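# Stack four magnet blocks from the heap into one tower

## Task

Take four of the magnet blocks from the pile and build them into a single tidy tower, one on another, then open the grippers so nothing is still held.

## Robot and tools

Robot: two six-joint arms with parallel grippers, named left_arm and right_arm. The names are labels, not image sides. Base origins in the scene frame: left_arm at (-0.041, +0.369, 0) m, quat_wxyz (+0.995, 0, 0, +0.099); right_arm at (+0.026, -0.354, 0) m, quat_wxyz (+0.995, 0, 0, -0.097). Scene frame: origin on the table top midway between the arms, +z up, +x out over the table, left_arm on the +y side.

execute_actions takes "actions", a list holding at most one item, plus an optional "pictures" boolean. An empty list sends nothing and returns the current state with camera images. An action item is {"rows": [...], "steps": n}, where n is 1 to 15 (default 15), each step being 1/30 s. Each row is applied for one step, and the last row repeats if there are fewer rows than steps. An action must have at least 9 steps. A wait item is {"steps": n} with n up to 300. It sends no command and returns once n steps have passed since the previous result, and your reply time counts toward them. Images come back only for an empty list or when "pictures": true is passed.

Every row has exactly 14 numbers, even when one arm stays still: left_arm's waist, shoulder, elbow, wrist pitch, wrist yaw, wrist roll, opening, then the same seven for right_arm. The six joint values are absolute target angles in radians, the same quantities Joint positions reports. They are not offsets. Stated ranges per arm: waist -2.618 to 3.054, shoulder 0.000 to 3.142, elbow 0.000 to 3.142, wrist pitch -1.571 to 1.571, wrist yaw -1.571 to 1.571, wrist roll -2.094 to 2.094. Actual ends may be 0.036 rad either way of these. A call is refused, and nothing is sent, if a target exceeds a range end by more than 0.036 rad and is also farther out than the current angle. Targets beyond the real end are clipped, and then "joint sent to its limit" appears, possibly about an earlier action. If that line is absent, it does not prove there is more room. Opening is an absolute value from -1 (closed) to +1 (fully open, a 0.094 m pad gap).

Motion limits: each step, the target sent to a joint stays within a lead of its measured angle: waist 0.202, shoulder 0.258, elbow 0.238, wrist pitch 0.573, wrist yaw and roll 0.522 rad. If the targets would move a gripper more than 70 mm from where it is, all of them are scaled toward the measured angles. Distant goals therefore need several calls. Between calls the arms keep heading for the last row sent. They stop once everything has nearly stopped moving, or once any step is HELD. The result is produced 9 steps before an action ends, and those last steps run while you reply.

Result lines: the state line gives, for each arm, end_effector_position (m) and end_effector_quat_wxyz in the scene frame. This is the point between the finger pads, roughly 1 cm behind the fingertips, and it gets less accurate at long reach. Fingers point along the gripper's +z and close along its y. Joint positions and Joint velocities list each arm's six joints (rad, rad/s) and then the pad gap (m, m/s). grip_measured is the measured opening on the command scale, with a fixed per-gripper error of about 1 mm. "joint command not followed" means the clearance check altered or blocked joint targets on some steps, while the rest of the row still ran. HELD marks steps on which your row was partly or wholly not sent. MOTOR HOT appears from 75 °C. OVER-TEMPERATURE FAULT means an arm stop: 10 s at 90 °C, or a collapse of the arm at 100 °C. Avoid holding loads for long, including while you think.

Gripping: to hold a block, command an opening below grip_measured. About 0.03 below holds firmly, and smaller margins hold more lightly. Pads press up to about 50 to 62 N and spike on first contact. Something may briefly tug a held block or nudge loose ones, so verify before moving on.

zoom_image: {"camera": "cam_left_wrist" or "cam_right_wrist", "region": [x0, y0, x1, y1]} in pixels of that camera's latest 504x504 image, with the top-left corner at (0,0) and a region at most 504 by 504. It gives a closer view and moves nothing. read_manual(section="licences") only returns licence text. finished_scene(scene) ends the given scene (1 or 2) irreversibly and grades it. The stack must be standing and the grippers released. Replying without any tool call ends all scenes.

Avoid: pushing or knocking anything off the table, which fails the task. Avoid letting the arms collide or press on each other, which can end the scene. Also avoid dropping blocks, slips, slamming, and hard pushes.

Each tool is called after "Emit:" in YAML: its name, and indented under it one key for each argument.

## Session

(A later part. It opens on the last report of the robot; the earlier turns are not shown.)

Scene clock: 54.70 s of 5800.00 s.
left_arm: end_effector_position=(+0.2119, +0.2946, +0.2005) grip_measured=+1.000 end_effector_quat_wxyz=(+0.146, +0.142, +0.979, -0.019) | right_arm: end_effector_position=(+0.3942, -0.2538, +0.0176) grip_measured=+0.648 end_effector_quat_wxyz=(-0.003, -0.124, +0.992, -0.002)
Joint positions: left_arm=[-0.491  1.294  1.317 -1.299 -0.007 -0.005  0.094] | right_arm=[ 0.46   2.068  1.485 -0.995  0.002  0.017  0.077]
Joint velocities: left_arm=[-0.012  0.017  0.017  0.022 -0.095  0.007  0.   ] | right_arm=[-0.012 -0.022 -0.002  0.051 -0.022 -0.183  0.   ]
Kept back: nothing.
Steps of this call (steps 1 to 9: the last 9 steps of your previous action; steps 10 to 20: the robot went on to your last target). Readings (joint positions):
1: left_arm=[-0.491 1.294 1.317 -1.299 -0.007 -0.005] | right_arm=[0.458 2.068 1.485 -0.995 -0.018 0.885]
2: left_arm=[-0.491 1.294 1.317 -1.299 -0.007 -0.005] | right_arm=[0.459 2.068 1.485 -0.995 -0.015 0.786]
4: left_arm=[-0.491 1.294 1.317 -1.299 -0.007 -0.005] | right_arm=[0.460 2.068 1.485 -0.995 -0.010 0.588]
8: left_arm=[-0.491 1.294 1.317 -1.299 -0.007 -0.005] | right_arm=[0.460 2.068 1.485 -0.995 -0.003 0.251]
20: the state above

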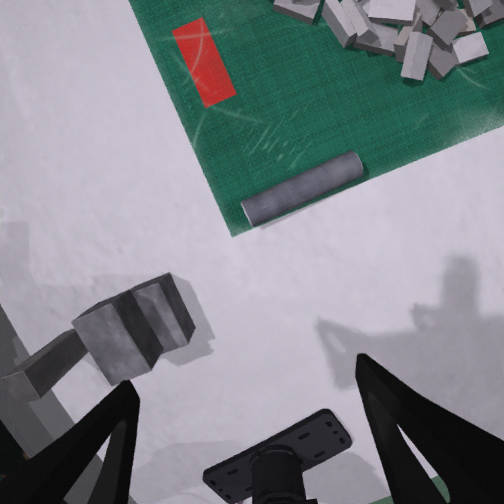

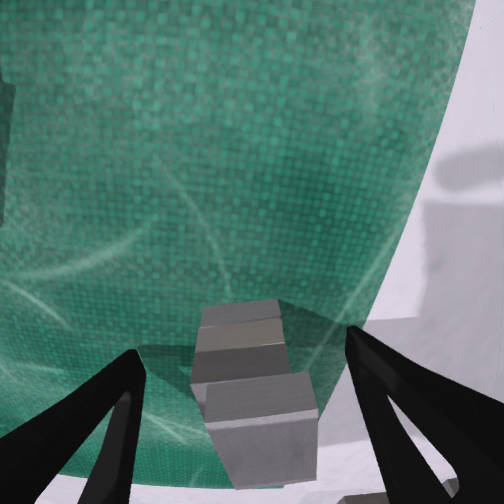

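Emit:
execute_actions:
  actions:
    - {"rows":[[-0.5,1.3,1.3,-1.3,0,0,1,0.455,2.08,1.475,-0.995,0,0.01,0.4],[-0.5,1.3,1.3,-1.3,0,0,1,0.455,2.08,1.475,-0.995,0,0.01,0.2],[-0.5,1.3,1.3,-1.3,0,0,1,0.455,2.08,1.475,-0.995,0,0.01,0],[-0.5,1.3,1.3,-1.3,0,0,1,0.455,2.08,1.475,-0.995,0,0.01,-0.1],[-0.5,1.3,1.3,-1.3,0,0,1,0.455,2.08,1.475,-0.995,0,0.01,-0.17],[-0.5,1.3,1.3,-1.3,0,0,1,0.455,2.08,1.475,-0.995,0,0.01,-0.22],[-0.5,1.3,1.3,-1.3,0,0,1,0.455,2.08,1.475,-0.995,0,0.01,-0.27],[-0.5,1.3,1.3,-1.3,0,0,1,0.455,2.08,1.475,-0.995,0,0.01,-0.32],[-0.5,1.3,1.3,-1.3,0,0,1,0.455,2.08,1.475,-0.995,0,0.01,-0.36],[-0.5,1.3,1.3,-1.3,0,0,1,0.455,2.08,1.475,-0.995,0,0.01,-0.4],[-0.5,1.3,1.3,-1.3,0,0,1,0.455,2.08,1.475,-0.995,0,0.01,-0.44],[-0.5,1.3,1.3,-1.3,0,0,1,0.455,2.08,1.475,-0.995,0,0.01,-0.49]],"steps":15}

Emit:
execute_actions:
  actions:
    - {"rows":[[-0.5,1.3,1.3,-1.3,0,0,1,0.455,2.08,1.475,-0.995,0,0.01,-0.4],[-0.5,1.3,1.3,-1.3,0,0,1,0.455,2.08,1.475,-0.995,0,0.01,-0.2],[-0.5,1.3,1.3,-1.3,0,0,1,0.455,2.08,1.475,-0.995,0,0.01,0.1],[-0.5,1.3,1.3,-1.3,0,0,1,0.455,2.08,1.475,-0.995,0,0.01,0.3],[-0.5,1.3,1.3,-1.3,0,0,1,0.455,2.04,1.475,-0.995,0,0.01,0.3],[-0.5,1.3,1.3,-1.3,0,0,1,0.455,2.0,1.475,-0.995,0,0.01,0.3],[-0.5,1.3,1.3,-1.3,0,0,1,0.455,1.96,1.475,-0.995,0,0.01,0.3],[-0.5,1.3,1.3,-1.3,0,0,1,0.455,1.92,1.475,-0.995,0,0.01,0.3],[-0.5,1.3,1.3,-1.3,0,0,1,0.455,1.88,1.475,-0.995,0,0.01,0.3]],"steps":15}
  pictures: true

Emit:
execute_actions:
  actions:
    - {"steps":12}
  pictures: true

Scene clock: 55.63 s of 5800.00 s.
left_arm: end_effector_position=(+0.2119, +0.2946, +0.2005) grip_measured=+1.000 end_effector_quat_wxyz=(+0.146, +0.142, +0.979, -0.019) | right_arm: end_effector_position=(+0.3942, -0.2540, +0.0176) grip_measured=-0.193 end_effector_quat_wxyz=(-0.003, -0.132, +0.991, -0.002)
Joint positions: left_arm=[-0.491  1.294  1.317 -1.299 -0.007 -0.005  0.094] | right_arm=[ 0.46   2.068  1.485 -0.995  0.003  0.     0.038]
Joint velocities: left_arm=[ 0.032 -0.007 -0.002 -0.037  0.095 -0.037  0.   ] | right_arm=[-0.007 -0.002 -0.007 -0.022  0.022 -0.007 -0.052]
Steps of this call (steps 1 to 22: the robot went on to your last target; steps 23 to 28: the first 6 steps of this action). Readings (joint positions):
23: left_arm=[-0.491 1.294 1.317 -1.299 -0.007 -0.005] | right_arm=[0.460 2.068 1.485 -0.995 0.003 -0.000]
24: left_arm=[-0.491 1.294 1.317 -1.299 -0.007 -0.005] | right_arm=[0.460 2.068 1.485 -0.995 0.003 0.000]
26: left_arm=[-0.491 1.294 1.317 -1.299 -0.007 -0.005] | right_arm=[0.460 2.068 1.485 -0.995 0.003 0.000]
28: the state above

Scene clock: 56.13 s of 5800.00 s.
left_arm: end_effector_position=(+0.2119, +0.2946, +0.2005) grip_measured=+1.000 end_effector_quat_wxyz=(+0.146, +0.142, +0.979, -0.019) | right_arm: end_effector_position=(+0.3941, -0.2548, +0.0173) grip_measured=+0.292 end_effector_quat_wxyz=(-0.004, -0.131, +0.991, -0.004)
Joint positions: left_arm=[-0.491  1.294  1.317 -1.299 -0.007 -0.005  0.094] | right_arm=[ 0.459  2.068  1.484 -0.995  0.006  0.001  0.061]
Joint velocities: left_arm=[-0.007  0.012 -0.012  0.007  0.051  0.007  0.   ] | right_arm=[-0.022 -0.134 -0.042  0.007 -0.007  0.007  0.013]
Steps of this call (steps 1 to 9: the last 9 steps of your previous action; steps 10 to 15: the first 6 steps of this action). Readings (joint positions):
10: left_arm=[-0.491 1.294 1.317 -1.299 -0.007 -0.005] | right_arm=[0.459 2.068 1.485 -0.995 0.006 0.000]
11: left_arm=[-0.491 1.294 1.317 -1.299 -0.007 -0.005] | right_arm=[0.459 2.069 1.485 -0.995 0.006 0.001]
13: left_arm=[-0.491 1.294 1.317 -1.299 -0.007 -0.005] | right_arm=[0.459 2.071 1.485 -0.995 0.006 0.001]
15: the state above

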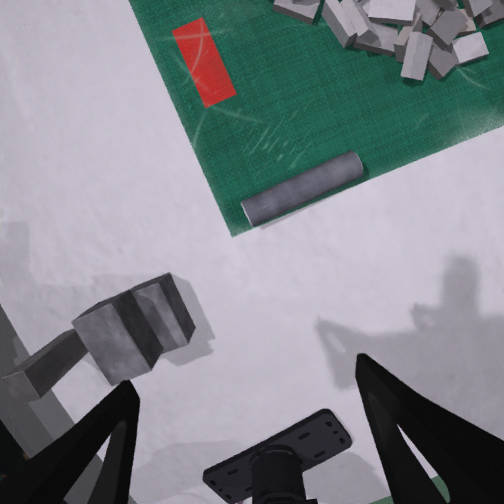

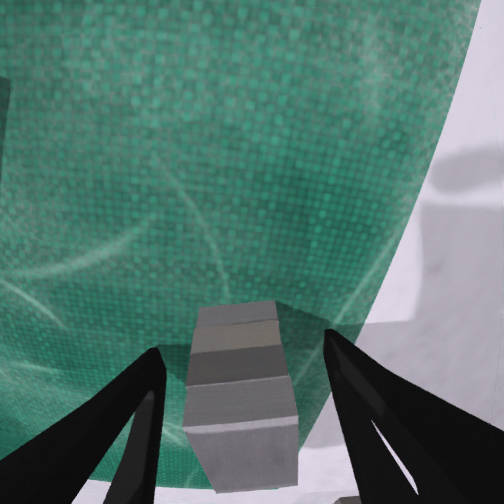

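Scene clock: 56.53 s of 5800.00 s.
left_arm: end_effector_position=(+0.2119, +0.2946, +0.2005) grip_measured=+1.000 end_effector_quat_wxyz=(+0.146, +0.142, +0.979, -0.019) | right_arm: end_effector_position=(+0.4022, -0.2526, +0.0832) grip_measured=+0.298 end_effector_quat_wxyz=(+0.083, -0.131, +0.988, +0.008)
Joint positions: left_arm=[-0.491  1.294  1.317 -1.299 -0.007 -0.005  0.094] | right_arm=[ 0.459  1.877  1.469 -0.996  0.006  0.001  0.061]
Joint velocities: left_arm=[ 0.002 -0.002  0.007 -0.051  0.007 -0.051  0.   ] | right_arm=[-0.002  0.037 -0.007 -0.007 -0.037 -0.007 -0.   ]
Kept back: nothing.
Steps of this call (steps 1 to 9: the last 9 steps of your previous action; steps 10 to 12: the robot went on to your last target). Readings (joint positions):
1: left_arm=[-0.491 1.294 1.317 -1.299 -0.007 -0.005] | right_arm=[0.459 2.058 1.481 -0.995 0.006 0.001]
2: left_arm=[-0.491 1.294 1.317 -1.299 -0.007 -0.005] | right_arm=[0.459 2.039 1.475 -0.995 0.006 0.001]
4: left_arm=[-0.491 1.294 1.317 -1.299 -0.007 -0.005] | right_arm=[0.459 1.980 1.469 -0.998 0.006 0.001]
8: left_arm=[-0.491 1.294 1.317 -1.299 -0.007 -0.005] | right_arm=[0.459 1.881 1.469 -0.995 0.006 0.001]
12: the state above

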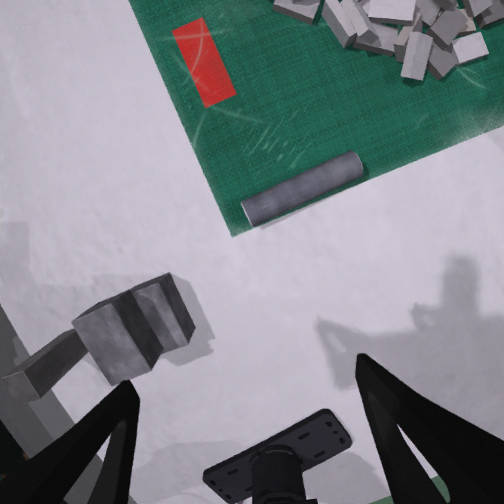

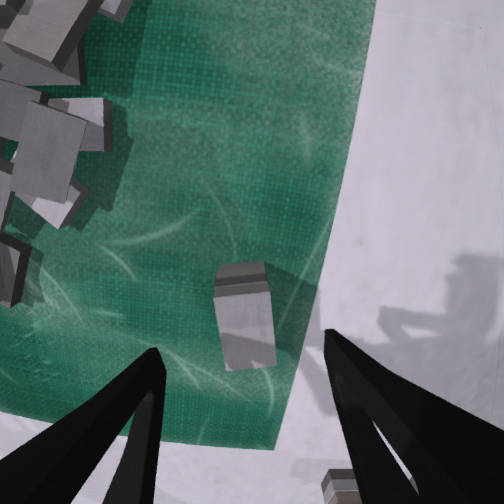

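Emit:
finished_scene:
  scene: 2

The scene is finished: the task was done.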